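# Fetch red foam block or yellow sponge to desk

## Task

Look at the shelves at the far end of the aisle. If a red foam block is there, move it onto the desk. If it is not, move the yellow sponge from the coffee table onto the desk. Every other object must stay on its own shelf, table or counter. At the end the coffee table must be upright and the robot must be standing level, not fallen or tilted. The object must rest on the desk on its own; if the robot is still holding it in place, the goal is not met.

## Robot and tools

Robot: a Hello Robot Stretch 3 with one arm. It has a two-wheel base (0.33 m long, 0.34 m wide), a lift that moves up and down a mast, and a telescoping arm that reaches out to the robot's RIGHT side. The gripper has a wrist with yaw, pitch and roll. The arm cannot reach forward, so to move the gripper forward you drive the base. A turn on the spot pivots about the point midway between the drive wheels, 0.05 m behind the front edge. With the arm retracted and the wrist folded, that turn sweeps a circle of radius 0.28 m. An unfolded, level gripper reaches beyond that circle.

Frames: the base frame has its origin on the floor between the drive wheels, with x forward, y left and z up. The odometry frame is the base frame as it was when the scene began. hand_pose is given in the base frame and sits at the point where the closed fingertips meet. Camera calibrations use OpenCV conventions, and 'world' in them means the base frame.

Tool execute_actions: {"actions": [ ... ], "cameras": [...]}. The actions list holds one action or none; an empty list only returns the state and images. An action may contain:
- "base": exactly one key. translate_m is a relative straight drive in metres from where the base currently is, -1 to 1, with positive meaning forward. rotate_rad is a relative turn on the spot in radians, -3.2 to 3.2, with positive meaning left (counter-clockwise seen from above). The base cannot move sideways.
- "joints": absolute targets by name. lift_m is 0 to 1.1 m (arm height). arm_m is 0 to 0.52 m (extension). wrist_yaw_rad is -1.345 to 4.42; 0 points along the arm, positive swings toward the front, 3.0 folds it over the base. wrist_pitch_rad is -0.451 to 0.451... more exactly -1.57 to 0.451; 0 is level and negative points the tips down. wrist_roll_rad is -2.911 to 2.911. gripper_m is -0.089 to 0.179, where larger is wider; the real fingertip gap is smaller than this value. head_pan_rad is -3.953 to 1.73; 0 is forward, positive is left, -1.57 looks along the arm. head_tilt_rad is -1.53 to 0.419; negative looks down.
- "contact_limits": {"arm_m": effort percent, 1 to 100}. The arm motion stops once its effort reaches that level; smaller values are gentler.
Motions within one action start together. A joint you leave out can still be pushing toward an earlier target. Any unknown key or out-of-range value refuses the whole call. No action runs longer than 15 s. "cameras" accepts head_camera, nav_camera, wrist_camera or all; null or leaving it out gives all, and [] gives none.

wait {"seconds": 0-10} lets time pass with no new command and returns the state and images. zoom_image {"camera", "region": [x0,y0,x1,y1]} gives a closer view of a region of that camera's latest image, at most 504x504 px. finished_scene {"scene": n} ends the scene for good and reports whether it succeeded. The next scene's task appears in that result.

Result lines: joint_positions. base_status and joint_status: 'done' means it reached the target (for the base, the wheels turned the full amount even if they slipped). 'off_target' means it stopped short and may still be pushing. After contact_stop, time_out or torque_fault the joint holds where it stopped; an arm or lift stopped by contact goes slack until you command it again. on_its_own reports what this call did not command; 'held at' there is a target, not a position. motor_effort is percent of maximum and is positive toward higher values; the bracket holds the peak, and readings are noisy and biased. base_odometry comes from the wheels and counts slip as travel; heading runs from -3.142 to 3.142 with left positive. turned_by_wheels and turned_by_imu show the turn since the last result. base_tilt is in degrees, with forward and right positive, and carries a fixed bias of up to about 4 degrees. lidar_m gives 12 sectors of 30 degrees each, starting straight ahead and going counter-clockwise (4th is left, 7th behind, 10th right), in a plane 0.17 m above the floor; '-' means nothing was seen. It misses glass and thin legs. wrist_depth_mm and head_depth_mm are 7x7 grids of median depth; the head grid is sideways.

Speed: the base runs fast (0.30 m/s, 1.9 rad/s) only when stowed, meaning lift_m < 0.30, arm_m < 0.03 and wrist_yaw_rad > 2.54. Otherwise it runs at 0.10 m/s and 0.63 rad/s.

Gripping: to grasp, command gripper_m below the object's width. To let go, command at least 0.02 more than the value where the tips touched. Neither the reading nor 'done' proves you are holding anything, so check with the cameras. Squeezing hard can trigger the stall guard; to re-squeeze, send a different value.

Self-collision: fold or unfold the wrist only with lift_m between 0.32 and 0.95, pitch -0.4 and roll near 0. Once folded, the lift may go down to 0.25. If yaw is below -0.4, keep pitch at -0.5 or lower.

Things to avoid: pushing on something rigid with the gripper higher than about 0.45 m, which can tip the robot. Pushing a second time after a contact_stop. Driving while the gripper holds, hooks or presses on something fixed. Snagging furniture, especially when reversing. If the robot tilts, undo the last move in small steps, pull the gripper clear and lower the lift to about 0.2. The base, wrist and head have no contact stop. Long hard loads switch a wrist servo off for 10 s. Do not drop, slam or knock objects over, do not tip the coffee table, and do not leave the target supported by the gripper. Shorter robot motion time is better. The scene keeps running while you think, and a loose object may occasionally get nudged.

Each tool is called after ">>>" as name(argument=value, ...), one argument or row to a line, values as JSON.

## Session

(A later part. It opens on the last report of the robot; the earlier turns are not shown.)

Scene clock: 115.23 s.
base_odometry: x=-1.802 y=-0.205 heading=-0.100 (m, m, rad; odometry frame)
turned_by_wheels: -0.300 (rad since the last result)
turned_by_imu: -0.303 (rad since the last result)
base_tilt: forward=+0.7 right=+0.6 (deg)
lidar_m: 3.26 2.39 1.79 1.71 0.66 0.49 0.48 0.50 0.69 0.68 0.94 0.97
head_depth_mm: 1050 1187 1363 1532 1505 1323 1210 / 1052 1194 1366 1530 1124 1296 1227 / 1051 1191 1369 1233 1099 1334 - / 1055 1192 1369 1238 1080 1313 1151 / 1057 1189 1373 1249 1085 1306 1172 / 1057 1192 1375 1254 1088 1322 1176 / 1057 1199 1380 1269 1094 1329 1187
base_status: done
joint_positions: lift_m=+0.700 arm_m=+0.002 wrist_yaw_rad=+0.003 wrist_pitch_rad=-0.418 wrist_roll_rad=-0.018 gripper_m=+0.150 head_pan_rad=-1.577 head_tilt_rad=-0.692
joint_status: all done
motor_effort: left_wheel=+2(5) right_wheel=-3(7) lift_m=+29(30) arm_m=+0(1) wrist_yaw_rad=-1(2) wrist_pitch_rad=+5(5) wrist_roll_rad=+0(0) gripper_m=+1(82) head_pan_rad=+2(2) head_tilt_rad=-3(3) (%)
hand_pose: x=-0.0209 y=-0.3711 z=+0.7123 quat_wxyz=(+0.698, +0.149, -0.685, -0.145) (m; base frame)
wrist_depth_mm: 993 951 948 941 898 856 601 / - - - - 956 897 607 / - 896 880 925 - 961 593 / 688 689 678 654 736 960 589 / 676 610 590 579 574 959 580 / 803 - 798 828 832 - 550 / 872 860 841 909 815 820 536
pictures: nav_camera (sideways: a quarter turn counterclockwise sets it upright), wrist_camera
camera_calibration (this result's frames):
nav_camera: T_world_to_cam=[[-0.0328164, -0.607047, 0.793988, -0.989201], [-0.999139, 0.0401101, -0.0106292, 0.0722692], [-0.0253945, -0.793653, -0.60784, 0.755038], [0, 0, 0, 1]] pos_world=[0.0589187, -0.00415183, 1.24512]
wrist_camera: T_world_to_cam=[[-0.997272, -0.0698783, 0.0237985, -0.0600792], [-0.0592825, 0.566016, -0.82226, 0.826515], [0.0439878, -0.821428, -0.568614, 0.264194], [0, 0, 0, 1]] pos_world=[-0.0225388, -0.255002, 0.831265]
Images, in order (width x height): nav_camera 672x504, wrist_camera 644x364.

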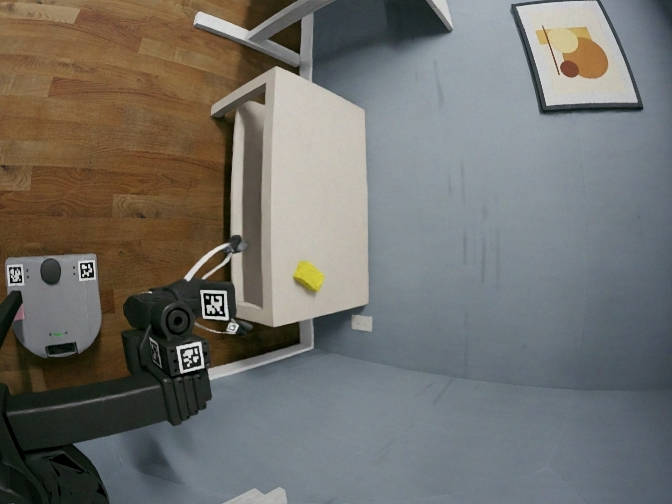

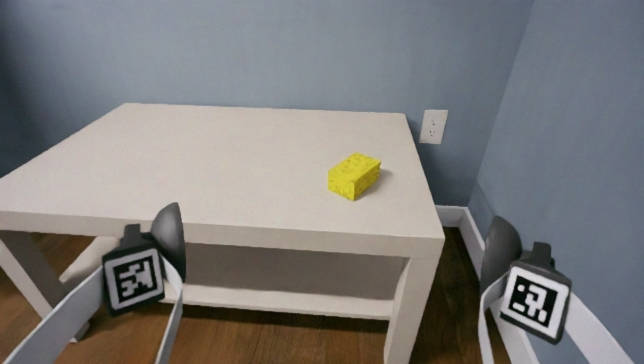

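>>> execute_actions(
  actions=[
    {"base":{"translate_m":-0.04},"joints":{"lift_m":0.42,"wrist_pitch_rad":0,"gripper_m":0.179}},
  ],
  cameras=[],
)

>>> execute_actions(
  actions=[
    {"joints":{"arm_m":0.25}},
  ],
  cameras=["wrist_camera"],
)

Scene clock: 124.73 s.
base_odometry: x=-1.842 y=-0.201 heading=-0.100 (m, m, rad; odometry frame)
turned_by_wheels: +0.000 (rad since the last result)
turned_by_imu: +0.000 (rad since the last result)
base_tilt: forward=+0.7 right=+0.7 (deg)
lidar_m: 3.27 2.42 1.80 1.58 0.61 0.45 0.44 0.46 0.63 0.67 0.96 0.97
head_depth_mm: 1050 1184 1332 1500 1474 1310 1149 / 1049 1189 1367 1615 1515 1332 1155 / 1053 1192 1365 1231 1090 1278 1186 / 1057 1192 1371 1242 1076 1315 1178 / 1056 1195 1372 1251 1084 1319 1174 / 1055 1193 1370 1260 1087 1321 1177 / 1058 1192 1382 1266 1097 1328 1185
base_status: done
joint_positions: lift_m=+0.420 arm_m=+0.002 wrist_yaw_rad=+0.002 wrist_pitch_rad=-0.021 wrist_roll_rad=-0.018 gripper_m=+0.179 head_pan_rad=-1.577 head_tilt_rad=-0.692
joint_status: all done
motor_effort: left_wheel=+2(3) right_wheel=-2(9) lift_m=+18(21) arm_m=+0(0) wrist_yaw_rad=-2(1) wrist_pitch_rad=+6(6) wrist_roll_rad=+0(0) gripper_m=+0(81) head_pan_rad=+2(3) head_tilt_rad=-3(3) (%)
hand_pose: x=-0.0209 y=-0.4024 z=+0.5296 quat_wxyz=(+0.714, +0.008, -0.700, -0.007) (m; base frame)
wrist_depth_mm: - 987 940 965 910 879 561 / - 983 999 935 932 899 548 / - - - 980 981 889 553 / 670 688 716 621 980 842 546 / 477 475 462 448 436 931 537 / - 808 860 889 787 887 482 / 619 656 671 662 640 836 574
pictures: none
No camera images: the call's "cameras" was empty. Leave "cameras" out to get every camera's image.

Scene clock: 127.80 s.
base_odometry: x=-1.842 y=-0.201 heading=-0.100 (m, m, rad; odometry frame)
turned_by_wheels: +0.000 (rad since the last result)
turned_by_imu: +0.000 (rad since the last result)
base_tilt: forward=+0.7 right=+0.7 (deg)
lidar_m: 3.30 2.42 1.80 1.58 0.60 0.45 0.44 0.46 0.63 0.67 0.96 0.97
head_depth_mm: 1052 1186 1342 1497 1475 1306 1153 / 1052 1185 1371 1601 1517 1343 1167 / 1052 1192 1366 1230 1088 - 1163 / 1054 1191 1364 1240 1076 1306 1169 / 1055 1193 1364 1246 1085 1316 1174 / 1055 1192 1374 1258 1088 1329 1179 / 1058 1197 1378 1266 1097 1326 1183
base_status: not commanded
joint_positions: lift_m=+0.420 arm_m=+0.250 wrist_yaw_rad=+0.001 wrist_pitch_rad=-0.020 wrist_roll_rad=-0.018 gripper_m=+0.179 head_pan_rad=-1.577 head_tilt_rad=-0.692
joint_status: all done
motor_effort: left_wheel=+1(2) right_wheel=-2(3) lift_m=+18(18) arm_m=+3(7) wrist_yaw_rad=+0(0) wrist_pitch_rad=+6(6) wrist_roll_rad=+0(0) gripper_m=+0(0) head_pan_rad=+3(2) head_tilt_rad=-3(4) (%)
hand_pose: x=-0.0211 y=-0.6504 z=+0.5297 quat_wxyz=(+0.714, +0.008, -0.700, -0.007) (m; base frame)
wrist_depth_mm: 750 715 718 696 666 670 559 / 785 748 730 705 702 679 549 / 772 780 750 767 714 717 557 / 654 679 707 731 740 738 553 / 381 421 400 308 418 762 543 / - 259 278 282 286 291 493 / 213 208 213 215 217 219 545
pictures: wrist_camera
camera_calibration (this result's frames):
wrist_camera: T_world_to_cam=[[-0.997363, -0.0543766, 0.0480611, -0.0782059], [-0.0581737, 0.203103, -0.977428, 0.680654], [0.0433879, -0.977646, -0.205731, -0.362932], [0, 0, 0, 1]] pos_world=[-0.0226567, -0.497315, 0.594383]
Images, in order (width x height): wrist_camera 644x364.

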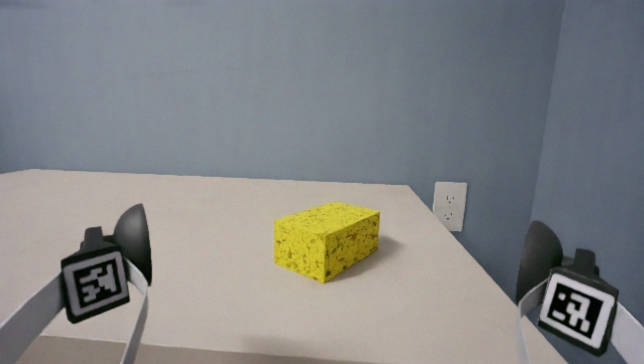

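>>> execute_actions(
  actions=[
    {"joints":{"lift_m":0.368,"arm_m":0.39}},
  ],
  cameras=["wrist_camera"],
)

>>> execute_actions(
  actions=[
    {"joints":{"gripper_m":0.02}},
  ],
  cameras=["wrist_camera"],
)

>>> execute_actions(
  actions=[
    {"joints":{"lift_m":0.88}},
  ],
  cameras=["wrist_camera"],
)

Scene clock: 133.17 s.
base_odometry: x=-1.842 y=-0.201 heading=-0.100 (m, m, rad; odometry frame)
turned_by_wheels: +0.000 (rad since the last result)
turned_by_imu: +0.000 (rad since the last result)
base_tilt: forward=+0.8 right=+0.6 (deg)
lidar_m: 3.29 2.42 1.80 1.58 0.61 0.45 0.44 0.46 0.63 0.67 0.96 0.96
head_depth_mm: 1053 1186 1335 1496 1473 1301 1152 / 1050 1187 1367 1602 1515 1322 1177 / 1052 1191 1369 1231 1067 1300 1160 / 1055 1191 1367 1242 1080 1308 1167 / 1055 1188 1368 1246 1083 1308 1173 / 1056 1195 1374 1257 1090 1328 1180 / 1060 1192 1375 1259 1096 1328 1183
base_status: not commanded
joint_positions: lift_m=+0.368 arm_m=+0.390 wrist_yaw_rad=+0.001 wrist_pitch_rad=-0.020 wrist_roll_rad=-0.018 gripper_m=+0.179 head_pan_rad=-1.577 head_tilt_rad=-0.692
joint_status: all done
motor_effort: left_wheel=+2(2) right_wheel=-2(2) lift_m=+17(20) arm_m=+3(5) wrist_yaw_rad=-1(0) wrist_pitch_rad=+6(6) wrist_roll_rad=+0(0) gripper_m=+0(1) head_pan_rad=+3(2) head_tilt_rad=-3(3) (%)
hand_pose: x=-0.0211 y=-0.7904 z=+0.4778 quat_wxyz=(+0.714, +0.008, -0.700, -0.007) (m; base frame)
wrist_depth_mm: 593 587 572 567 549 534 533 / 619 598 583 581 571 556 541 / 636 620 621 600 598 576 547 / 413 426 447 463 486 596 551 / 241 264 162 141 224 283 542 / - 163 162 143 180 183 481 / 132 132 134 136 137 139 130
pictures: wrist_camera
camera_calibration (this result's frames):
wrist_camera: T_world_to_cam=[[-0.997365, -0.0543257, 0.0480711, -0.083298], [-0.058165, 0.202923, -0.977466, 0.658192], [0.0433468, -0.977687, -0.205548, -0.510622], [0, 0, 0, 1]] pos_world=[-0.022661, -0.637316, 0.542407]
Images, in order (width x height): wrist_camera 644x364.

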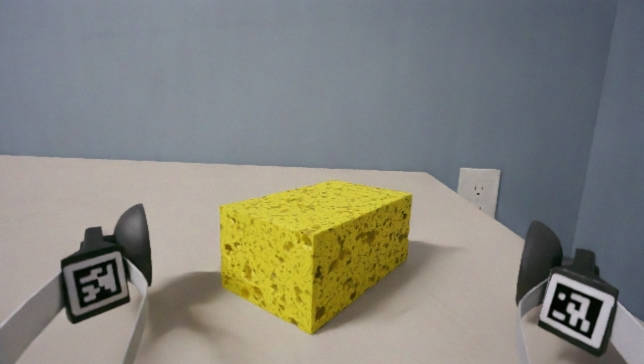

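Scene clock: 135.23 s.
base_odometry: x=-1.842 y=-0.201 heading=-0.100 (m, m, rad; odometry frame)
turned_by_wheels: +0.000 (rad since the last result)
turned_by_imu: +0.000 (rad since the last result)
base_tilt: forward=+0.7 right=+0.8 (deg)
lidar_m: 3.29 2.42 1.79 1.57 0.61 0.45 0.44 0.46 0.63 0.67 0.97 0.97
head_depth_mm: 1052 1188 1334 1509 1475 1306 1157 / 1052 1190 1368 1610 1523 1325 1178 / 1054 1189 1368 1231 1071 1301 1160 / 1052 1192 1365 1221 1081 1309 1162 / 1058 1189 1368 1245 1083 1318 1173 / 1056 1194 1367 1256 1088 1326 1176 / 1057 1197 1376 1263 1097 1329 1182
base_status: not commanded
joint_positions: lift_m=+0.368 arm_m=+0.390 wrist_yaw_rad=+0.001 wrist_pitch_rad=-0.020 wrist_roll_rad=-0.018 gripper_m=+0.020 head_pan_rad=-1.577 head_tilt_rad=-0.692
joint_status: all done
motor_effort: left_wheel=+1(2) right_wheel=-2(2) lift_m=+17(17) arm_m=+3(3) wrist_yaw_rad=-1(0) wrist_pitch_rad=+6(6) wrist_roll_rad=+0(0) gripper_m=-1(87) head_pan_rad=+3(2) head_tilt_rad=-2(3) (%)
hand_pose: x=-0.0212 y=-0.7904 z=+0.4778 quat_wxyz=(+0.714, +0.008, -0.700, -0.007) (m; base frame)
wrist_depth_mm: 588 597 572 573 554 547 540 / 616 603 603 593 563 554 547 / 643 646 617 604 578 583 558 / 416 434 445 263 482 599 550 / 239 247 254 260 265 295 545 / 169 172 179 167 193 184 476 / 131 132 134 136 136 139 141
pictures: wrist_camera
camera_calibration (this result's frames):
wrist_camera: T_world_to_cam=[[-0.997373, -0.0541786, 0.0480711, -0.0832196], [-0.0581351, 0.202931, -0.977466, 0.658197], [0.0432026, -0.977693, -0.205548, -0.510629], [0, 0, 0, 1]] pos_world=[-0.0226762, -0.637316, 0.542407]
Images, in order (width x height): wrist_camera 644x364.

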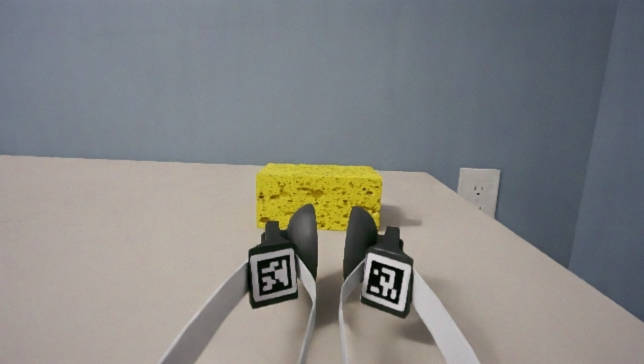

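Scene clock: 140.73 s.
base_odometry: x=-1.842 y=-0.201 heading=-0.100 (m, m, rad; odometry frame)
turned_by_wheels: +0.000 (rad since the last result)
turned_by_imu: +0.000 (rad since the last result)
base_tilt: forward=+0.8 right=+0.6 (deg)
lidar_m: 3.30 2.42 1.80 1.57 0.61 0.45 0.44 0.46 0.63 0.67 0.97 0.97
head_depth_mm: 1048 1187 - - 1486 1306 1156 / 1051 1150 1423 1610 1516 1326 1162 / 1051 1134 1420 1226 1083 1278 1165 / 1055 1162 1400 1208 1075 1315 1168 / 1053 1197 1368 1246 1083 1318 1171 / 1054 1195 1373 1257 1092 1320 1182 / 1056 1198 1378 1262 1092 1332 1180
base_status: not commanded
joint_positions: lift_m=+0.880 arm_m=+0.390 wrist_yaw_rad=+0.001 wrist_pitch_rad=-0.020 wrist_roll_rad=-0.018 gripper_m=+0.020 head_pan_rad=-1.577 head_tilt_rad=-0.692
joint_status: all done
motor_effort: left_wheel=+1(1) right_wheel=-2(2) lift_m=+30(33) arm_m=+3(3) wrist_yaw_rad=+0(0) wrist_pitch_rad=+6(6) wrist_roll_rad=+0(0) gripper_m=+0(0) head_pan_rad=+2(2) head_tilt_rad=-1(3) (%)
hand_pose: x=-0.0212 y=-0.7904 z=+0.9892 quat_wxyz=(+0.714, +0.008, -0.700, -0.007) (m; base frame)
wrist_depth_mm: 611 588 586 559 557 548 529 / 611 620 589 580 570 558 539 / 638 609 613 598 583 578 542 / 666 653 643 627 612 588 562 / 686 654 657 639 627 614 549 / 716 701 682 675 637 628 546 / 721 717 694 677 677 646 537
pictures: wrist_camera
camera_calibration (this result's frames):
wrist_camera: T_world_to_cam=[[-0.997373, -0.0541787, 0.0480711, -0.107804], [-0.0581351, 0.202931, -0.977466, 1.15809], [0.0432027, -0.977693, -0.205548, -0.40551], [0, 0, 0, 1]] pos_world=[-0.0226761, -0.637318, 1.05383]
Images, in order (width x height): wrist_camera 644x364.

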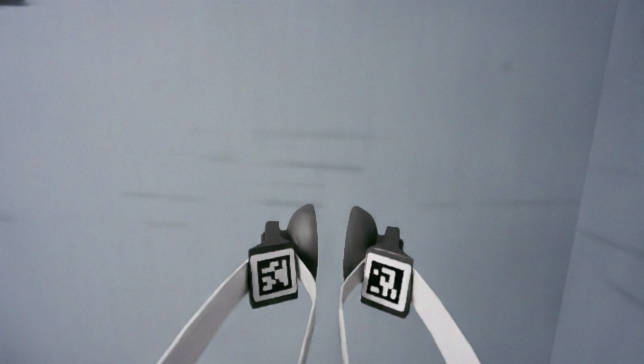

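>>> execute_actions(
  actions=[
    {"joints":{"lift_m":0.368,"arm_m":0.36,"gripper_m":0.179}},
  ],
  cameras=[],
)

>>> execute_actions(
  actions=[
    {"joints":{"arm_m":0.49}},
  ],
  cameras=["wrist_camera"],
)

>>> execute_actions(
  actions=[
    {"joints":{"gripper_m":0.06}},
  ],
  cameras=["wrist_camera"],
)

>>> execute_actions(
  actions=[
    {"joints":{"lift_m":0.45}},
  ],
  cameras=["wrist_camera"],
)

Scene clock: 150.00 s.
base_odometry: x=-1.842 y=-0.201 heading=-0.100 (m, m, rad; odometry frame)
turned_by_wheels: +0.000 (rad since the last result)
turned_by_imu: +0.000 (rad since the last result)
base_tilt: forward=+0.7 right=+0.8 (deg)
lidar_m: 3.28 2.42 1.80 1.57 0.60 0.45 0.44 0.46 0.63 0.67 0.97 0.97
head_depth_mm: 1053 1186 1334 1499 1470 1307 1152 / 1052 1189 1367 1613 1524 1326 1167 / 1051 1193 1369 1226 1058 1288 1161 / 1053 1188 1367 1207 1076 1307 1171 / 1052 1194 1370 1249 1081 1317 1170 / 1057 1194 1371 1255 1087 1324 1174 / 1055 1193 1373 1269 1095 1331 1181
base_status: not commanded
joint_positions: lift_m=+0.368 arm_m=+0.360 wrist_yaw_rad=+0.001 wrist_pitch_rad=-0.020 wrist_roll_rad=-0.018 gripper_m=+0.179 head_pan_rad=-1.577 head_tilt_rad=-0.692
joint_status: all done
motor_effort: left_wheel=+2(1) right_wheel=-2(2) lift_m=+17(24) arm_m=-4(5) wrist_yaw_rad=-1(0) wrist_pitch_rad=+6(6) wrist_roll_rad=+0(0) gripper_m=-1(86) head_pan_rad=+2(2) head_tilt_rad=-3(3) (%)
hand_pose: x=-0.0212 y=-0.7609 z=+0.4778 quat_wxyz=(+0.714, +0.008, -0.700, -0.007) (m; base frame)
wrist_depth_mm: 633 614 599 579 586 572 564 / 654 638 615 610 597 596 560 / 670 655 649 639 620 595 558 / 415 430 437 293 486 619 549 / 241 265 253 254 265 282 535 / - 163 175 179 181 183 488 / 131 132 134 136 137 139 131
pictures: none
No camera images: the call's "cameras" was empty. Leave "cameras" out to get every camera's image.

Scene clock: 152.07 s.
base_odometry: x=-1.842 y=-0.201 heading=-0.100 (m, m, rad; odometry frame)
turned_by_wheels: +0.000 (rad since the last result)
turned_by_imu: -0.002 (rad since the last result)
base_tilt: forward=+0.7 right=+0.7 (deg)
lidar_m: 3.28 2.42 1.80 1.58 0.61 0.45 0.44 0.46 0.63 0.68 0.97 0.97
head_depth_mm: 1054 1190 1345 1500 1462 1305 1148 / 1051 1192 1369 1608 1511 1353 1177 / 1053 1193 1375 1226 - 1304 1161 / 1055 1191 1377 1200 1193 1342 1164 / 1056 1195 1375 1238 1112 1317 1170 / 1058 1194 1377 1250 1116 1322 1179 / 1057 1195 1377 1258 1123 1331 1181
base_status: not commanded
joint_positions: lift_m=+0.368 arm_m=+0.435 wrist_yaw_rad=-0.002 wrist_pitch_rad=-0.039 wrist_roll_rad=-0.019 gripper_m=+0.179 head_pan_rad=-1.576 head_tilt_rad=-0.695
joint_status: arm_m contact_stop (moved +0.075 of +0.130)
on_its_own: arm_m is slack since a contact_stop, until your next command for it (your +0.490 is given up)
motor_effort: left_wheel=+1(16) right_wheel=-2(6) lift_m=+19(19) arm_m=+0(40) wrist_yaw_rad=+2(7) wrist_pitch_rad=+12(31) wrist_roll_rad=+1(2) gripper_m=+1(0) head_pan_rad=+2(3) head_tilt_rad=-1(3) (%)
hand_pose: x=-0.0219 y=-0.8350 z=+0.4729 quat_wxyz=(+0.714, +0.014, -0.700, -0.015) (m; base frame)
wrist_depth_mm: 542 529 532 521 513 505 485 / 583 554 551 541 530 526 493 / 583 579 563 553 551 533 517 / 371 380 308 226 428 552 537 / 224 245 226 227 241 249 542 / - 153 163 167 170 172 495 / 124 125 127 129 130 131 124
pictures: wrist_camera
camera_calibration (this result's frames):
wrist_camera: T_world_to_cam=[[-0.99749, -0.0522662, 0.0477596, -0.0843848], [-0.0582205, 0.221677, -0.973381, 0.676131], [0.0402877, -0.973719, -0.224163, -0.54314], [0, 0, 0, 1]] pos_world=[-0.0229265, -0.683158, 0.540411]
Images, in order (width x height): wrist_camera 644x364.

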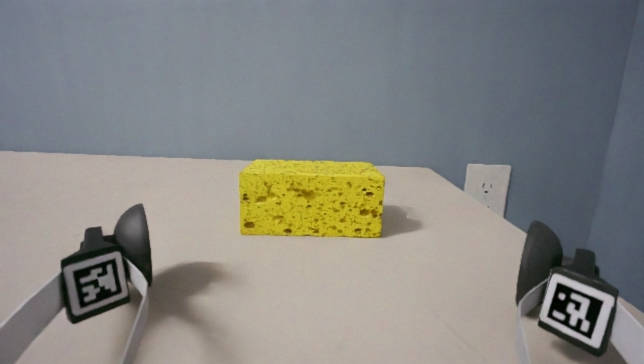

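not run: a stop came earlier in this reply.

not run: a stop came earlier in this reply.

>>> execute_actions(
  actions=[
    {"joints":{"lift_m":0.43,"wrist_pitch_rad":-0.3,"arm_m":0.43}},
  ],
  cameras=[],
)

>>> execute_actions(
  actions=[
    {"joints":{"arm_m":0.515}},
  ],
  cameras=["wrist_camera"],
)

Scene clock: 156.20 s.
base_odometry: x=-1.842 y=-0.201 heading=-0.100 (m, m, rad; odometry frame)
turned_by_wheels: +0.000 (rad since the last result)
turned_by_imu: +0.000 (rad since the last result)
base_tilt: forward=+0.6 right=+0.6 (deg)
lidar_m: 3.29 2.42 1.80 1.58 0.61 0.45 0.44 0.45 0.63 0.68 0.97 0.97
head_depth_mm: 1048 1185 1341 1495 1474 1308 1156 / 1053 1190 1369 1618 1553 1350 1170 / 1053 1187 1366 1225 - 1300 1162 / 1055 1190 1372 1201 1195 1336 1166 / 1056 1194 1374 1243 1108 1313 1173 / 1058 1196 1379 1249 1117 1321 1177 / 1060 1199 1376 1257 1124 1326 1182
base_status: not commanded
joint_positions: lift_m=+0.430 arm_m=+0.430 wrist_yaw_rad=-0.002 wrist_pitch_rad=-0.313 wrist_roll_rad=-0.019 gripper_m=+0.179 head_pan_rad=-1.576 head_tilt_rad=-0.695
joint_status: all done
motor_effort: left_wheel=+1(1) right_wheel=-2(2) lift_m=+29(34) arm_m=-4(9) wrist_yaw_rad=+2(2) wrist_pitch_rad=+4(39) wrist_roll_rad=+0(1) gripper_m=-1(1) head_pan_rad=+2(2) head_tilt_rad=-2(2) (%)
hand_pose: x=-0.0219 y=-0.8116 z=+0.4666 quat_wxyz=(+0.705, +0.111, -0.692, -0.110) (m; base frame)
wrist_depth_mm: 534 526 523 501 499 491 477 / 560 541 552 536 526 525 509 / 359 365 337 237 372 548 538 / 252 254 240 243 261 282 535 / 204 205 198 199 200 200 506 / - 154 160 161 162 163 467 / 133 134 135 136 136 136 131
pictures: none
No camera images: the call's "cameras" was empty. Leave "cameras" out to get every camera's image.

Scene clock: 158.03 s.
base_odometry: x=-1.842 y=-0.201 heading=-0.100 (m, m, rad; odometry frame)
turned_by_wheels: +0.000 (rad since the last result)
turned_by_imu: +0.000 (rad since the last result)
base_tilt: forward=+0.7 right=+0.7 (deg)
lidar_m: 3.29 2.42 1.80 1.58 0.61 0.45 0.44 0.45 0.63 0.68 0.96 0.97
head_depth_mm: 1051 1194 1337 1497 1473 1298 1149 / 1053 1192 1371 1614 1549 1322 - / 1055 1190 1371 1269 1278 1301 1166 / 1054 1193 1374 1238 1107 1335 1167 / 1056 1189 1378 1242 1109 1313 1169 / 1057 1194 1375 1251 1114 1323 1177 / 1057 1195 1378 1263 1120 1326 1180
base_status: not commanded
joint_positions: lift_m=+0.430 arm_m=+0.515 wrist_yaw_rad=-0.001 wrist_pitch_rad=-0.313 wrist_roll_rad=-0.019 gripper_m=+0.179 head_pan_rad=-1.576 head_tilt_rad=-0.695
joint_status: all done
motor_effort: left_wheel=+1(1) right_wheel=-2(2) lift_m=+29(30) arm_m=+3(5) wrist_yaw_rad=+1(2) wrist_pitch_rad=+4(4) wrist_roll_rad=+0(1) gripper_m=+0(0) head_pan_rad=+3(2) head_tilt_rad=-1(1) (%)
hand_pose: x=-0.0218 y=-0.8960 z=+0.4665 quat_wxyz=(+0.705, +0.111, -0.692, -0.110) (m; base frame)
wrist_depth_mm: 453 443 446 421 421 415 407 / 482 477 470 458 456 443 433 / 356 357 366 369 369 467 467 / 251 253 160 162 246 280 503 / 202 198 164 165 190 201 515 / - 154 161 160 161 161 465 / 133 135 135 135 136 135 130
pictures: wrist_camera
camera_calibration (this result's frames):
wrist_camera: T_world_to_cam=[[-0.997508, -0.0632524, 0.0312542, -0.0893582], [-0.0577297, 0.477092, -0.876955, 0.867322], [0.0405584, -0.876574, -0.479555, -0.397784], [0, 0, 0, 1]] pos_world=[-0.0229319, -0.768131, 0.572636]
Images, in order (width x height): wrist_camera 644x364.

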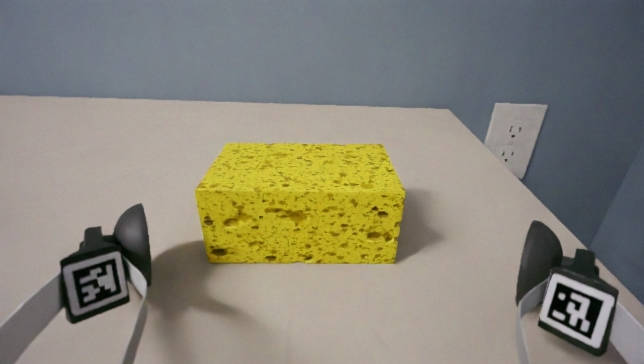

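>>> execute_actions(
  actions=[
    {"joints":{"lift_m":0.405,"wrist_pitch_rad":-0.15,"arm_m":0.52}},
  ],
  cameras=[],
)

>>> execute_actions(
  actions=[
    {"joints":{"gripper_m":0.06}},
  ],
  cameras=["wrist_camera"],
)

>>> execute_actions(
  actions=[
    {"joints":{"lift_m":0.5}},
  ],
  cameras=["wrist_camera"],
)

Scene clock: 163.17 s.
base_odometry: x=-1.842 y=-0.201 heading=-0.100 (m, m, rad; odometry frame)
turned_by_wheels: +0.000 (rad since the last result)
turned_by_imu: +0.000 (rad since the last result)
base_tilt: forward=+0.6 right=+0.8 (deg)
lidar_m: 3.29 2.42 1.80 1.58 0.61 0.45 0.44 0.46 0.63 0.68 0.97 0.97
head_depth_mm: 1054 1186 1339 1500 1471 1306 1151 / 1052 1188 1371 1616 1551 1336 1175 / 1054 1190 1374 1267 1283 1305 1158 / 1056 1194 1375 1254 1104 1334 1163 / 1056 1190 1380 1241 1107 1320 1169 / 1057 1196 1379 1252 1116 1317 1178 / 1059 1199 1374 1256 1124 1326 1177
base_status: not commanded
joint_positions: lift_m=+0.405 arm_m=+0.520 wrist_yaw_rad=-0.001 wrist_pitch_rad=-0.171 wrist_roll_rad=-0.019 gripper_m=+0.179 head_pan_rad=-1.576 head_tilt_rad=-0.695
joint_status: all done
motor_effort: left_wheel=+1(1) right_wheel=-2(2) lift_m=+17(26) arm_m=+3(1) wrist_yaw_rad=+1(1) wrist_pitch_rad=+6(6) wrist_roll_rad=+1(0) gripper_m=-1(0) head_pan_rad=+2(3) head_tilt_rad=-2(2) (%)
hand_pose: x=-0.0218 y=-0.9131 z=+0.4767 quat_wxyz=(+0.711, +0.061, -0.698, -0.061) (m; base frame)
wrist_depth_mm: 456 442 438 421 423 407 408 / 474 475 467 456 449 429 418 / 500 485 480 476 463 461 445 / 311 319 294 194 334 471 472 / 220 236 148 148 205 231 485 / - 163 154 155 161 176 485 / 137 138 140 140 142 142 136
pictures: none
No camera images: the call's "cameras" was empty. Leave "cameras" out to get every camera's image.

Scene clock: 164.83 s.
base_odometry: x=-1.842 y=-0.201 heading=-0.100 (m, m, rad; odometry frame)
turned_by_wheels: +0.000 (rad since the last result)
turned_by_imu: +0.000 (rad since the last result)
base_tilt: forward=+0.7 right=+0.7 (deg)
lidar_m: 3.29 2.41 1.80 1.58 0.60 0.45 0.44 0.46 0.63 0.68 0.97 0.97
head_depth_mm: 1053 1189 1344 1500 1469 1305 1152 / 1054 1190 1370 1618 1549 1334 1174 / 1055 1194 1379 1263 1285 1303 1157 / 1055 1191 1373 1236 1104 1337 1170 / 1056 1194 1377 1241 1107 1320 1169 / 1057 1197 1380 1250 1117 1320 1176 / 1058 1197 1381 1260 1118 1328 1181
base_status: not commanded
joint_positions: lift_m=+0.405 arm_m=+0.520 wrist_yaw_rad=-0.001 wrist_pitch_rad=-0.171 wrist_roll_rad=-0.019 gripper_m=+0.060 head_pan_rad=-1.576 head_tilt_rad=-0.695
joint_status: all done
motor_effort: left_wheel=+1(1) right_wheel=-2(2) lift_m=+17(18) arm_m=+3(3) wrist_yaw_rad=+1(1) wrist_pitch_rad=+6(6) wrist_roll_rad=+0(0) gripper_m=+1(83) head_pan_rad=+3(1) head_tilt_rad=-1(2) (%)
hand_pose: x=-0.0218 y=-0.9131 z=+0.4767 quat_wxyz=(+0.711, +0.061, -0.698, -0.061) (m; base frame)
wrist_depth_mm: 451 448 438 431 414 412 402 / 479 478 461 452 449 438 420 / 501 490 479 469 462 456 440 / 308 318 319 195 217 469 469 / 220 222 239 160 188 234 487 / 169 171 - 166 168 176 197 / 137 138 139 141 142 143 145
pictures: wrist_camera
camera_calibration (this result's frames):
wrist_camera: T_world_to_cam=[[-0.997494, -0.0582705, 0.0401303, -0.09043], [-0.0579592, 0.347672, -0.935823, 0.794305], [0.0405787, -0.935804, -0.350178, -0.52365], [0, 0, 0, 1]] pos_world=[-0.0229171, -0.771461, 0.563587]
Images, in order (width x height): wrist_camera 644x364.

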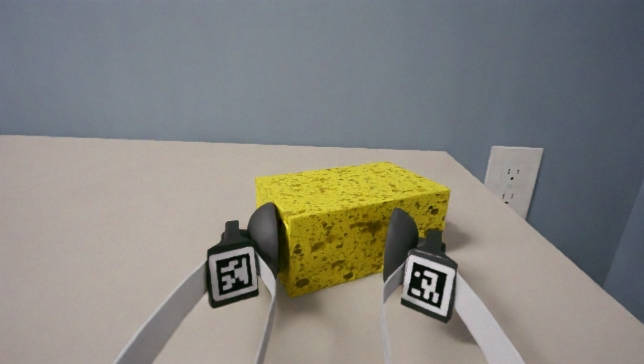

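Scene clock: 166.53 s.
base_odometry: x=-1.842 y=-0.201 heading=-0.100 (m, m, rad; odometry frame)
turned_by_wheels: +0.000 (rad since the last result)
turned_by_imu: +0.000 (rad since the last result)
base_tilt: forward=+0.7 right=+0.8 (deg)
lidar_m: 3.29 2.42 1.80 1.58 0.60 0.45 0.44 0.46 0.63 0.68 0.96 0.97
head_depth_mm: 1053 1188 1337 1495 1467 1306 1155 / 1052 1189 1369 1610 1549 1323 1137 / 1053 1191 1373 1344 1141 1300 1160 / 1051 1190 1376 1236 1102 1338 1168 / 1055 1194 1374 1241 1110 1315 1171 / 1056 1194 1380 1251 1112 1323 1172 / 1058 1193 1378 1260 1123 1325 1178
base_status: not commanded
joint_positions: lift_m=+0.500 arm_m=+0.520 wrist_yaw_rad=-0.001 wrist_pitch_rad=-0.170 wrist_roll_rad=-0.019 gripper_m=+0.060 head_pan_rad=-1.576 head_tilt_rad=-0.695
joint_status: all done
motor_effort: left_wheel=+1(1) right_wheel=-2(2) lift_m=+30(28) arm_m=+3(3) wrist_yaw_rad=+1(2) wrist_pitch_rad=+6(6) wrist_roll_rad=+1(0) gripper_m=-1(1) head_pan_rad=+2(2) head_tilt_rad=-2(2) (%)
hand_pose: x=-0.0218 y=-0.9131 z=+0.5712 quat_wxyz=(+0.711, +0.061, -0.698, -0.060) (m; base frame)
wrist_depth_mm: 458 442 443 432 423 414 404 / 475 466 459 444 438 430 422 / 502 500 490 483 469 457 441 / 525 524 519 505 492 481 475 / 403 413 439 422 461 510 487 / 315 316 - 263 246 535 514 / 253 255 257 203 222 553 540
pictures: wrist_camera
camera_calibration (this result's frames):
wrist_camera: T_world_to_cam=[[-0.997494, -0.0582496, 0.0401617, -0.0942252], [-0.05796, 0.347182, -0.936005, 0.882454], [0.0405784, -0.935987, -0.349688, -0.491023], [0, 0, 0, 1]] pos_world=[-0.0229171, -0.771452, 0.65806]
Images, in order (width x height): wrist_camera 644x364.

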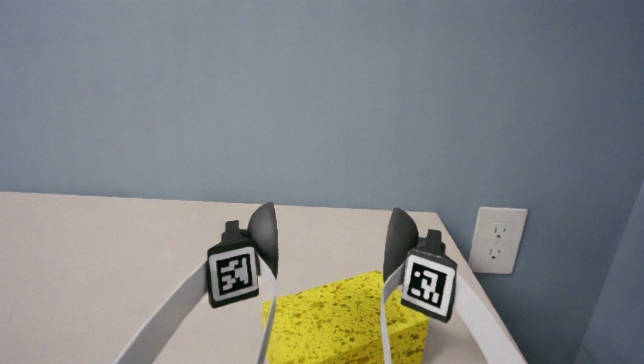

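>>> execute_actions(
  actions=[
    {"base":{"rotate_rad":-0.4},"joints":{"arm_m":0.2,"gripper_m":0.179,"lift_m":0.55}},
  ],
  cameras=[],
)

>>> execute_actions(
  actions=[
    {"base":{"translate_m":0.28}},
  ],
  cameras=[],
)

>>> execute_actions(
  actions=[
    {"base":{"rotate_rad":0.4}},
  ],
  cameras=[],
)

>>> execute_actions(
  actions=[
    {"base":{"translate_m":-0.27},"joints":{"arm_m":0.3,"wrist_pitch_rad":-0.3}},
  ],
  cameras=["wrist_camera"],
)

Scene clock: 174.13 s.
base_odometry: x=-1.842 y=-0.201 heading=-0.500 (m, m, rad; odometry frame)
turned_by_wheels: -0.400 (rad since the last result)
turned_by_imu: -0.404 (rad since the last result)
base_tilt: forward=+0.7 right=+0.7 (deg)
lidar_m: 1.43 3.28 2.42 1.80 1.11 0.55 0.44 0.44 0.48 0.68 1.18 0.96
head_depth_mm: 582 632 687 756 839 947 1021 / 677 741 818 919 1036 - 1138 / 808 903 1022 1183 1376 - 1158 / 1000 1152 1355 1612 1602 1338 1168 / 1095 1232 1398 1595 1108 1288 1173 / 1055 1179 1335 1249 1059 1276 1175 / 1018 1135 1279 1265 1037 1271 1179
base_status: done
joint_positions: lift_m=+0.550 arm_m=+0.200 wrist_yaw_rad=-0.001 wrist_pitch_rad=-0.170 wrist_roll_rad=-0.019 gripper_m=+0.179 head_pan_rad=-1.576 head_tilt_rad=-0.695
joint_status: all done
motor_effort: left_wheel=+1(5) right_wheel=-2(11) lift_m=+29(34) arm_m=-4(1) wrist_yaw_rad=+1(1) wrist_pitch_rad=+6(6) wrist_roll_rad=+0(0) gripper_m=+0(85) head_pan_rad=+3(2) head_tilt_rad=-2(2) (%)
hand_pose: x=-0.0217 y=-0.5937 z=+0.6214 quat_wxyz=(+0.711, +0.060, -0.698, -0.060) (m; base frame)
wrist_depth_mm: 631 678 728 725 401 281 215 / 661 691 759 766 414 287 216 / 704 745 808 779 432 292 221 / 693 737 838 836 432 294 227 / 480 498 900 849 450 316 227 / 413 375 955 861 458 322 214 / 310 320 864 818 463 325 248
pictures: none
No camera images: the call's "cameras" was empty. Leave "cameras" out to get every camera's image.

Scene clock: 177.87 s.
base_odometry: x=-1.596 y=-0.335 heading=-0.500 (m, m, rad; odometry frame)
turned_by_wheels: +0.000 (rad since the last result)
turned_by_imu: -0.001 (rad since the last result)
base_tilt: forward=+0.7 right=+0.6 (deg)
lidar_m: 1.16 3.03 2.31 1.82 1.77 0.87 0.70 0.70 0.76 0.68 1.13 0.71
head_depth_mm: 943 1018 1110 1222 1349 1318 1155 / 1079 1190 1332 1492 1517 - 1136 / 1083 1229 1422 1592 1064 - 1162 / 1042 1172 1341 1193 1046 1275 1168 / 1001 1123 1276 1242 1024 1238 1170 / 964 1076 1216 1251 1035 1165 1174 / 929 1034 1168 1253 1039 943 1179
base_status: done
joint_positions: lift_m=+0.550 arm_m=+0.200 wrist_yaw_rad=-0.001 wrist_pitch_rad=-0.170 wrist_roll_rad=-0.019 gripper_m=+0.179 head_pan_rad=-1.576 head_tilt_rad=-0.695
joint_status: not commanded
motor_effort: left_wheel=+1(6) right_wheel=-3(4) lift_m=+29(29) arm_m=-4(4) wrist_yaw_rad=+1(1) wrist_pitch_rad=+6(6) wrist_roll_rad=+0(0) gripper_m=+0(0) head_pan_rad=+2(2) head_tilt_rad=-1(2) (%)
hand_pose: x=-0.0217 y=-0.5937 z=+0.6214 quat_wxyz=(+0.711, +0.060, -0.698, -0.060) (m; base frame)
wrist_depth_mm: 550 591 640 696 748 576 442 / 590 608 677 707 770 584 447 / 608 664 717 776 825 594 450 / 615 671 695 804 854 616 460 / 506 548 493 504 883 638 463 / 410 381 403 398 451 659 432 / 308 321 320 328 330 639 510
pictures: none
No camera images: the call's "cameras" was empty. Leave "cameras" out to get every camera's image.

Scene clock: 179.47 s.
base_odometry: x=-1.596 y=-0.335 heading=-0.100 (m, m, rad; odometry frame)
turned_by_wheels: +0.400 (rad since the last result)
turned_by_imu: +0.405 (rad since the last result)
base_tilt: forward=+0.7 right=+0.8 (deg)
lidar_m: 3.04 2.46 1.82 1.82 0.97 0.72 0.70 0.73 0.68 1.13 0.71 1.15
head_depth_mm: 961 1083 1246 1210 1003 1235 1154 / 961 1085 1251 1222 1009 - 1140 / 964 1087 1250 1230 1042 - 1159 / 963 1089 1255 1231 1046 1262 1166 / 961 1090 1253 1244 1028 1261 1171 / 966 1089 1256 1251 1029 1273 1179 / 967 1092 1262 1264 1039 1213 1178
base_status: done
joint_positions: lift_m=+0.550 arm_m=+0.200 wrist_yaw_rad=-0.001 wrist_pitch_rad=-0.170 wrist_roll_rad=-0.019 gripper_m=+0.179 head_pan_rad=-1.576 head_tilt_rad=-0.695
joint_status: not commanded
motor_effort: left_wheel=-1(4) right_wheel=+1(7) lift_m=+29(30) arm_m=-3(4) wrist_yaw_rad=+1(2) wrist_pitch_rad=+6(6) wrist_roll_rad=+0(0) gripper_m=+1(1) head_pan_rad=+3(2) head_tilt_rad=-1(2) (%)
hand_pose: x=-0.0217 y=-0.5937 z=+0.6214 quat_wxyz=(+0.711, +0.060, -0.698, -0.060) (m; base frame)
wrist_depth_mm: 671 661 639 620 621 601 590 / 707 691 688 664 636 631 620 / 745 748 713 689 678 657 644 / 776 743 720 725 708 723 696 / 515 548 516 524 535 544 717 / 409 380 399 401 405 415 436 / 311 317 325 327 325 331 314
pictures: none
No camera images: the call's "cameras" was empty. Leave "cameras" out to get every camera's image.

Scene clock: 183.17 s.
base_odometry: x=-1.865 y=-0.308 heading=-0.100 (m, m, rad; odometry frame)
turned_by_wheels: +0.000 (rad since the last result)
turned_by_imu: +0.002 (rad since the last result)
base_tilt: forward=+0.8 right=+0.9 (deg)
lidar_m: 3.29 2.50 1.90 1.55 0.59 0.44 0.43 0.45 0.58 0.57 1.17 0.90
head_depth_mm: 958 1081 1238 1395 1449 1305 1171 / 953 1083 1242 1466 1585 1275 1140 / 959 1082 1241 1229 - 1230 1163 / 956 1085 1244 1233 994 1260 1169 / 960 1083 1250 1243 1027 1264 1170 / 959 1086 1250 1249 1030 1249 1173 / 962 1086 1251 1260 1036 1255 1181
base_status: done
joint_positions: lift_m=+0.550 arm_m=+0.300 wrist_yaw_rad=-0.001 wrist_pitch_rad=-0.314 wrist_roll_rad=-0.019 gripper_m=+0.179 head_pan_rad=-1.576 head_tilt_rad=-0.695
joint_status: all done
motor_effort: left_wheel=-1(5) right_wheel=+2(5) lift_m=+29(29) arm_m=+3(3) wrist_yaw_rad=+2(2) wrist_pitch_rad=+4(4) wrist_roll_rad=+0(0) gripper_m=+0(0) head_pan_rad=+3(3) head_tilt_rad=-1(1) (%)
hand_pose: x=-0.0217 y=-0.6810 z=+0.5865 quat_wxyz=(+0.705, +0.111, -0.692, -0.110) (m; base frame)
wrist_depth_mm: 566 541 549 519 513 500 484 / 612 581 569 558 553 538 518 / 661 632 620 609 591 574 535 / 504 510 509 522 561 628 529 / 386 415 389 335 396 687 526 / - 305 320 318 328 734 468 / 260 268 270 267 270 642 549
pictures: wrist_camera
camera_calibration (this result's frames):
wrist_camera: T_world_to_cam=[[-0.997486, -0.063609, 0.0312489, -0.0796657], [-0.0579007, 0.477183, -0.876894, 0.869997], [0.0408669, -0.876499, -0.479666, -0.151674], [0, 0, 0, 1]] pos_world=[-0.0228934, -0.553158, 0.692632]
Images, in order (width x height): wrist_camera 644x364.

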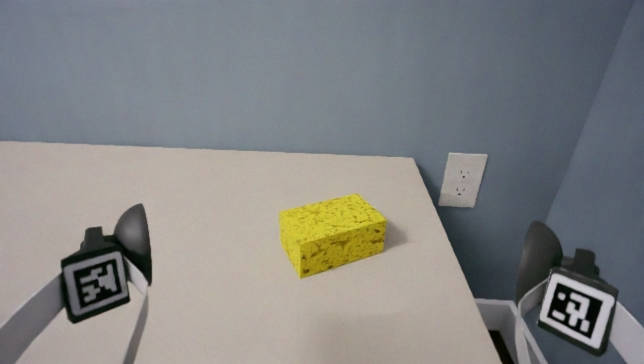

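>>> execute_actions(
  actions=[
    {"joints":{"lift_m":0.432,"arm_m":0.38}},
  ],
  cameras=[],
)

>>> execute_actions(
  actions=[
    {"joints":{"arm_m":0.48}},
  ],
  cameras=["wrist_camera"],
)

>>> execute_actions(
  actions=[
    {"joints":{"gripper_m":0.05}},
  ],
  cameras=["wrist_camera"],
)

>>> execute_actions(
  actions=[
    {"joints":{"lift_m":0.52}},
  ],
  cameras=["wrist_camera"],
)

Scene clock: 187.77 s.
base_odometry: x=-1.865 y=-0.308 heading=-0.100 (m, m, rad; odometry frame)
turned_by_wheels: +0.000 (rad since the last result)
turned_by_imu: +0.000 (rad since the last result)
base_tilt: forward=+0.7 right=+0.7 (deg)
lidar_m: 3.30 2.50 1.90 1.54 0.59 0.44 0.43 0.44 0.58 0.57 1.17 0.90
head_depth_mm: 955 1079 1239 1392 1444 1295 1151 / 955 1084 1247 1467 1552 1345 1168 / 958 1079 1245 1226 - 1227 1163 / 954 1080 1247 1234 998 1258 1170 / 959 1085 1247 1239 1025 1266 1170 / 961 1085 1252 1247 1030 1246 1178 / 962 1086 1251 1262 1039 1253 1183
base_status: not commanded
joint_positions: lift_m=+0.432 arm_m=+0.380 wrist_yaw_rad=-0.001 wrist_pitch_rad=-0.314 wrist_roll_rad=-0.019 gripper_m=+0.179 head_pan_rad=-1.576 head_tilt_rad=-0.695
joint_status: all done
motor_effort: left_wheel=-1(1) right_wheel=+2(2) lift_m=+17(24) arm_m=+3(1) wrist_yaw_rad=+1(1) wrist_pitch_rad=+4(4) wrist_roll_rad=+0(0) gripper_m=+0(1) head_pan_rad=+2(3) head_tilt_rad=-1(1) (%)
hand_pose: x=-0.0217 y=-0.7609 z=+0.4689 quat_wxyz=(+0.705, +0.112, -0.692, -0.110) (m; base frame)
wrist_depth_mm: 484 481 464 451 448 443 433 / 520 507 491 488 475 467 452 / 368 368 373 240 378 485 491 / 255 259 245 198 236 518 520 / 202 209 200 203 203 205 524 / - 157 163 164 166 166 468 / 136 137 138 138 139 140 133
pictures: none
No camera images: the call's "cameras" was empty. Leave "cameras" out to get every camera's image.

Scene clock: 189.73 s.
base_odometry: x=-1.865 y=-0.308 heading=-0.100 (m, m, rad; odometry frame)
turned_by_wheels: +0.000 (rad since the last result)
turned_by_imu: +0.000 (rad since the last result)
base_tilt: forward=+0.7 right=+0.7 (deg)
lidar_m: 3.30 2.50 1.91 1.54 0.59 0.44 0.43 0.44 0.58 0.57 1.18 0.90
head_depth_mm: 955 1078 1247 1392 1452 1293 1153 / 958 1081 1241 1469 1553 1349 1164 / 958 1080 1249 1266 967 1227 1162 / 957 1083 1246 1269 998 1251 1167 / 958 1083 1248 1246 1025 1262 1171 / 961 1087 1249 1247 1033 1241 1176 / 961 1089 1251 1264 1038 1252 1180
base_status: not commanded
joint_positions: lift_m=+0.432 arm_m=+0.480 wrist_yaw_rad=-0.001 wrist_pitch_rad=-0.314 wrist_roll_rad=-0.019 gripper_m=+0.179 head_pan_rad=-1.576 head_tilt_rad=-0.695
joint_status: all done
motor_effort: left_wheel=-1(0) right_wheel=+2(2) lift_m=+18(17) arm_m=+3(7) wrist_yaw_rad=+2(1) wrist_pitch_rad=+4(4) wrist_roll_rad=+1(0) gripper_m=+0(0) head_pan_rad=+0(3) head_tilt_rad=-2(2) (%)
hand_pose: x=-0.0217 y=-0.8609 z=+0.4689 quat_wxyz=(+0.705, +0.112, -0.692, -0.110) (m; base frame)
wrist_depth_mm: 387 377 370 365 354 348 340 / 415 409 394 385 382 374 366 / 364 368 375 373 379 395 390 / 257 257 260 261 265 411 417 / 208 208 128 128 129 204 463 / - 157 107 109 130 166 468 / 136 137 108 119 135 138 133
pictures: wrist_camera
camera_calibration (this result's frames):
wrist_camera: T_world_to_cam=[[-0.997486, -0.0636273, 0.0312102, -0.087435], [-0.0578999, 0.477707, -0.876609, 0.853079], [0.0408669, -0.876212, -0.48019, -0.365295], [0, 0, 0, 1]] pos_world=[-0.0228935, -0.733161, 0.575134]
Images, in order (width x height): wrist_camera 644x364.

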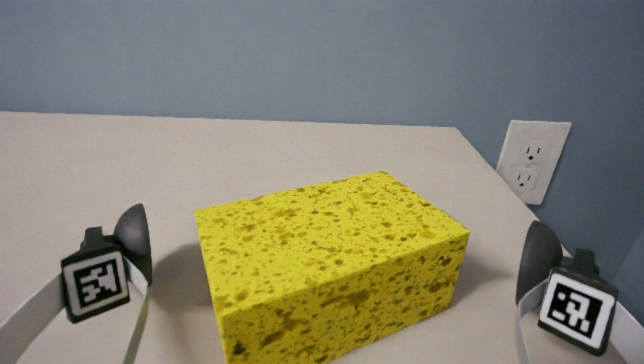

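Scene clock: 191.50 s.
base_odometry: x=-1.865 y=-0.308 heading=-0.100 (m, m, rad; odometry frame)
turned_by_wheels: +0.000 (rad since the last result)
turned_by_imu: +0.000 (rad since the last result)
base_tilt: forward=+0.7 right=+0.8 (deg)
lidar_m: 3.29 2.50 1.90 1.54 0.59 0.44 0.43 0.44 0.58 0.57 1.17 0.90
head_depth_mm: 956 1081 1241 1394 1444 1293 1153 / 957 1079 1245 1467 1553 1348 1166 / 956 1082 1246 1264 970 1229 1160 / 957 1083 1249 1252 1000 1257 1166 / 961 1081 1253 1241 1026 1263 1169 / 959 1084 1249 1250 1032 1244 1176 / 961 1090 1251 1260 1034 1251 1183
base_status: not commanded
joint_positions: lift_m=+0.432 arm_m=+0.480 wrist_yaw_rad=-0.001 wrist_pitch_rad=-0.314 wrist_roll_rad=-0.019 gripper_m=+0.051 head_pan_rad=-1.576 head_tilt_rad=-0.695
joint_status: all done
motor_effort: left_wheel=-1(1) right_wheel=+2(2) lift_m=+18(17) arm_m=+3(3) wrist_yaw_rad=+1(1) wrist_pitch_rad=+4(4) wrist_roll_rad=+0(0) gripper_m=-26(97) head_pan_rad=+3(2) head_tilt_rad=-2(2) (%)
hand_pose: x=-0.0218 y=-0.8610 z=+0.4690 quat_wxyz=(+0.705, +0.111, -0.692, -0.110) (m; base frame)
wrist_depth_mm: 388 382 369 363 349 344 343 / 416 403 394 387 385 372 359 / 364 369 364 371 381 394 390 / 256 260 262 166 236 407 424 / 199 200 127 128 131 207 459 / 161 169 112 121 135 - 452 / 141 137 127 132 139 135 139
pictures: wrist_camera
camera_calibration (this result's frames):
wrist_camera: T_world_to_cam=[[-0.997486, -0.0636056, 0.0312532, -0.087446], [-0.0579034, 0.477194, -0.876888, 0.852918], [0.0408611, -0.876493, -0.479678, -0.365764], [0, 0, 0, 1]] pos_world=[-0.0228937, -0.73316, 0.575198]
Images, in order (width x height): wrist_camera 644x364.

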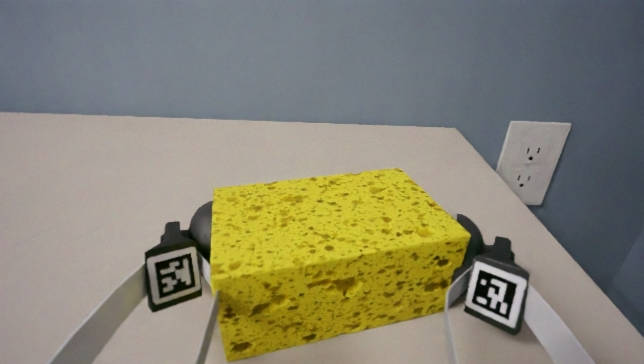

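Scene clock: 193.13 s.
base_odometry: x=-1.865 y=-0.308 heading=-0.100 (m, m, rad; odometry frame)
turned_by_wheels: +0.000 (rad since the last result)
turned_by_imu: +0.000 (rad since the last result)
base_tilt: forward=+0.6 right=+0.7 (deg)
lidar_m: 3.30 2.50 1.90 1.54 0.59 0.44 0.43 0.45 0.58 0.57 1.18 0.90
head_depth_mm: 955 1078 1245 1394 1449 1293 1174 / 954 1077 1243 1463 1565 1299 1163 / 956 1081 1247 1310 987 1230 1161 / 958 1080 1251 1235 1015 1261 1167 / 957 1083 1248 1241 1029 1262 1172 / 960 1083 1251 1252 1033 1244 1181 / 963 1087 1255 1258 1037 1253 1184
base_status: not commanded
joint_positions: lift_m=+0.520 arm_m=+0.480 wrist_yaw_rad=-0.001 wrist_pitch_rad=-0.315 wrist_roll_rad=-0.019 gripper_m=+0.058 head_pan_rad=-1.576 head_tilt_rad=-0.695
joint_status: all done
on_its_own: gripper_m is held at +0.059, not at your +0.050, by its stall guard, which is still easing
motor_effort: left_wheel=+0(1) right_wheel=+2(2) lift_m=+30(29) arm_m=+3(3) wrist_yaw_rad=+1(1) wrist_pitch_rad=+4(5) wrist_roll_rad=+0(0) gripper_m=-1(25) head_pan_rad=+3(3) head_tilt_rad=-1(1) (%)
hand_pose: x=-0.0217 y=-0.8608 z=+0.5560 quat_wxyz=(+0.705, +0.112, -0.692, -0.111) (m; base frame)
wrist_depth_mm: 384 372 367 361 353 347 343 / 418 403 394 385 379 378 364 / 447 436 430 417 408 405 388 / 435 449 449 165 423 431 425 / 338 338 128 128 131 458 457 / 276 289 113 121 135 - 496 / 239 235 129 137 230 237 494
pictures: wrist_camera
camera_calibration (this result's frames):
wrist_camera: T_world_to_cam=[[-0.997486, -0.0636639, 0.031134, -0.0901364], [-0.0578988, 0.478738, -0.876047, 0.929988], [0.0408675, -0.875647, -0.48122, -0.322288], [0, 0, 0, 1]] pos_world=[-0.0228935, -0.733169, 0.662428]
Images, in order (width x height): wrist_camera 644x364.

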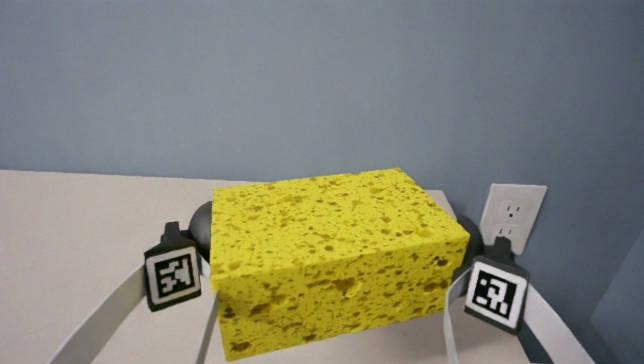

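>>> execute_actions(
  actions=[
    {"joints":{"lift_m":0.92}},
  ],
  cameras=[],
)

>>> execute_actions(
  actions=[
    {"base":{"translate_m":1.0}},
  ],
  cameras=[],
)

>>> execute_actions(
  actions=[
    {"base":{"translate_m":0.4}},
  ],
  cameras=["nav_camera","wrist_camera"],
)

Scene clock: 200.13 s.
base_odometry: x=-1.865 y=-0.308 heading=-0.100 (m, m, rad; odometry frame)
turned_by_wheels: +0.000 (rad since the last result)
turned_by_imu: +0.000 (rad since the last result)
base_tilt: forward=+0.7 right=+0.8 (deg)
lidar_m: 3.30 2.50 1.90 1.54 0.59 0.44 0.43 0.44 0.58 0.57 1.18 0.90
head_depth_mm: 959 1042 - 1462 1447 1293 1152 / 940 - 1257 1465 1543 1301 1157 / 941 - 1246 1225 1017 1229 1159 / 957 1066 1247 1233 1020 1259 1166 / 958 1085 1253 1243 1028 1266 1168 / 962 1086 1249 1253 1033 1243 1175 / 961 1085 1252 1261 1040 1251 1179
base_status: not commanded
joint_positions: lift_m=+0.920 arm_m=+0.480 wrist_yaw_rad=-0.001 wrist_pitch_rad=-0.316 wrist_roll_rad=-0.019 gripper_m=+0.063 head_pan_rad=-1.576 head_tilt_rad=-0.695
joint_status: all done
on_its_own: gripper_m is held at +0.062, not at your +0.050, by its stall guard, which is not easing now
motor_effort: left_wheel=+0(0) right_wheel=+2(1) lift_m=+29(29) arm_m=+3(3) wrist_yaw_rad=+2(1) wrist_pitch_rad=+5(5) wrist_roll_rad=+0(0) gripper_m=-19(20) head_pan_rad=+3(1) head_tilt_rad=-2(2) (%)
hand_pose: x=-0.0217 y=-0.8608 z=+0.9560 quat_wxyz=(+0.705, +0.112, -0.692, -0.111) (m; base frame)
wrist_depth_mm: 390 373 370 364 357 348 340 / 418 403 396 385 380 371 364 / 454 440 431 416 408 402 387 / 494 478 454 165 426 438 425 / 542 523 127 128 131 472 456 / 614 581 112 121 135 497 488 / 660 640 128 137 585 576 495
pictures: none
No camera images: the call's "cameras" was empty. Leave "cameras" out to get every camera's image.

Scene clock: 211.13 s.
base_odometry: x=-0.870 y=-0.408 heading=-0.100 (m, m, rad; odometry frame)
turned_by_wheels: +0.000 (rad since the last result)
turned_by_imu: -0.007 (rad since the last result)
base_tilt: forward=+0.7 right=+0.7 (deg)
lidar_m: 2.31 2.40 1.92 1.76 2.00 1.47 1.43 1.24 0.63 0.73 0.73 1.59
head_depth_mm: 972 1056 - 1211 1000 1236 1152 / 955 - 1281 1383 1444 1273 1157 / 956 - 1265 1489 1551 1332 1160 / 975 1077 1270 1494 1569 1342 1167 / 973 873 663 536 1461 1306 1153 / 972 878 643 506 1543 1346 1175 / 972 888 647 510 1586 1362 1179
base_status: done
joint_positions: lift_m=+0.920 arm_m=+0.480 wrist_yaw_rad=-0.001 wrist_pitch_rad=-0.316 wrist_roll_rad=-0.019 gripper_m=+0.063 head_pan_rad=-1.576 head_tilt_rad=-0.695
joint_status: not commanded
on_its_own: gripper_m is held at +0.062, not at your +0.050, by its stall guard, which is not easing now
motor_effort: left_wheel=-1(2) right_wheel=+0(8) lift_m=+30(29) arm_m=+3(3) wrist_yaw_rad=+2(1) wrist_pitch_rad=+4(4) wrist_roll_rad=+0(0) gripper_m=-20(20) head_pan_rad=+3(3) head_tilt_rad=-2(1) (%)
hand_pose: x=-0.0217 y=-0.8608 z=+0.9560 quat_wxyz=(+0.705, +0.112, -0.692, -0.111) (m; base frame)
wrist_depth_mm: 393 391 387 378 368 359 357 / 433 423 409 405 398 391 385 / 325 330 343 440 429 418 415 / 230 230 246 165 441 460 441 / 177 178 127 128 132 482 478 / 144 150 112 121 135 535 534 / - 655 128 137 626 615 587
pictures: none
No camera images: the call's "cameras" was empty. Leave "cameras" out to get every camera's image.

Scene clock: 216.13 s.
base_odometry: x=-0.472 y=-0.448 heading=-0.101 (m, m, rad; odometry frame)
turned_by_wheels: -0.001 (rad since the last result)
turned_by_imu: -0.335 (rad since the last result)
base_tilt: forward=+0.8 right=+0.7 (deg)
lidar_m: 1.26 1.97 2.24 1.85 1.90 2.11 1.77 1.54 0.79 0.67 1.09 1.23
head_depth_mm: 1084 1210 - 505 1365 1294 1153 / 1033 - 1346 493 1510 1324 1156 / 992 - 626 496 1510 1330 1159 / 977 865 632 499 1146 1280 1154 / 950 870 636 503 450 1340 1171 / 920 878 644 506 440 1347 1174 / 893 890 649 510 429 1354 1185
base_status: done
joint_positions: lift_m=+0.920 arm_m=+0.480 wrist_yaw_rad=-0.173 wrist_pitch_rad=-0.306 wrist_roll_rad=-0.015 gripper_m=+0.063 head_pan_rad=-1.576 head_tilt_rad=-0.695
joint_status: not commanded
on_its_own: wrist_yaw_rad is held at -0.135, not at your +0.000, by its stall guard, which is still easing; gripper_m is held at +0.062, not at your +0.050, by its stall guard, which is not easing now; right_wheel is at rest, and its effort (+30) is outside its rest range (-18 to +18)
motor_effort: left_wheel=-13(16) right_wheel=+30(31) lift_m=+26(29) arm_m=+1(3) wrist_yaw_rad=+29(30) wrist_pitch_rad=+1(5) wrist_roll_rad=-1(1) gripper_m=-24(25) head_pan_rad=+2(2) head_tilt_rad=-3(2) (%)
hand_pose: x=-0.0623 y=-0.8584 z=+0.9585 quat_wxyz=(+0.693, +0.048, -0.700, -0.168) (m; base frame)
wrist_depth_mm: 309 337 371 415 475 547 644 / 327 350 400 447 509 604 731 / 333 343 424 477 555 664 811 / 237 237 444 163 174 765 954 / 184 184 127 128 129 841 - / 148 154 113 120 133 - 841 / 129 125 126 136 714 674 698
pictures: nav_camera (sideways: a quarter turn counterclockwise sets it upright), wrist_camera
camera_calibration (this result's frames):
nav_camera: T_world_to_cam=[[-0.0320766, -0.609672, 0.792004, -0.986619], [-0.999188, 0.0389059, -0.0105185, 0.0721253], [-0.0244008, -0.791698, -0.610425, 0.758394], [0, 0, 0, 1]] pos_world=[0.0589247, -0.00390125, 1.24511]
wrist_camera: T_world_to_cam=[[-0.993612, 0.109172, 0.0285613, 0.00811454], [0.0266079, 0.472618, -0.880865, 1.28365], [-0.109664, -0.874479, -0.472504, -0.141576], [0, 0, 0, 1]] pos_world=[-0.0416185, -0.731369, 1.0636]
Images, in order (width x height): nav_camera 672x504, wrist_camera 644x364.

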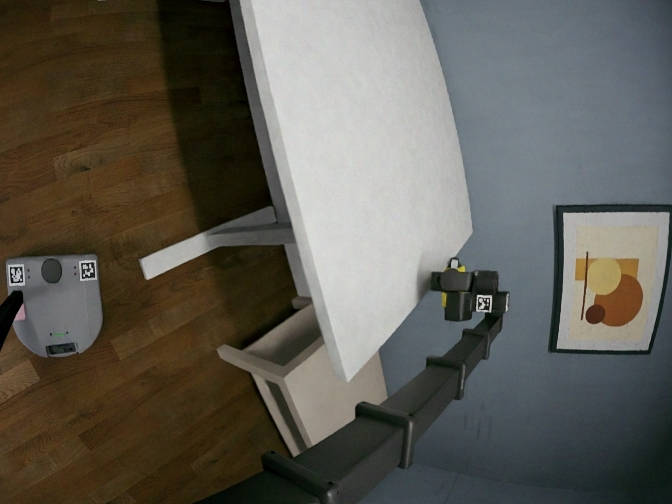

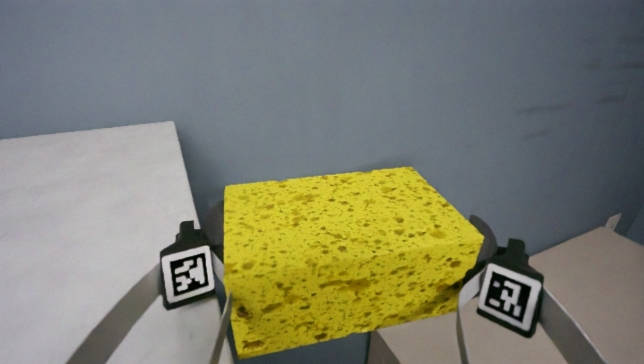

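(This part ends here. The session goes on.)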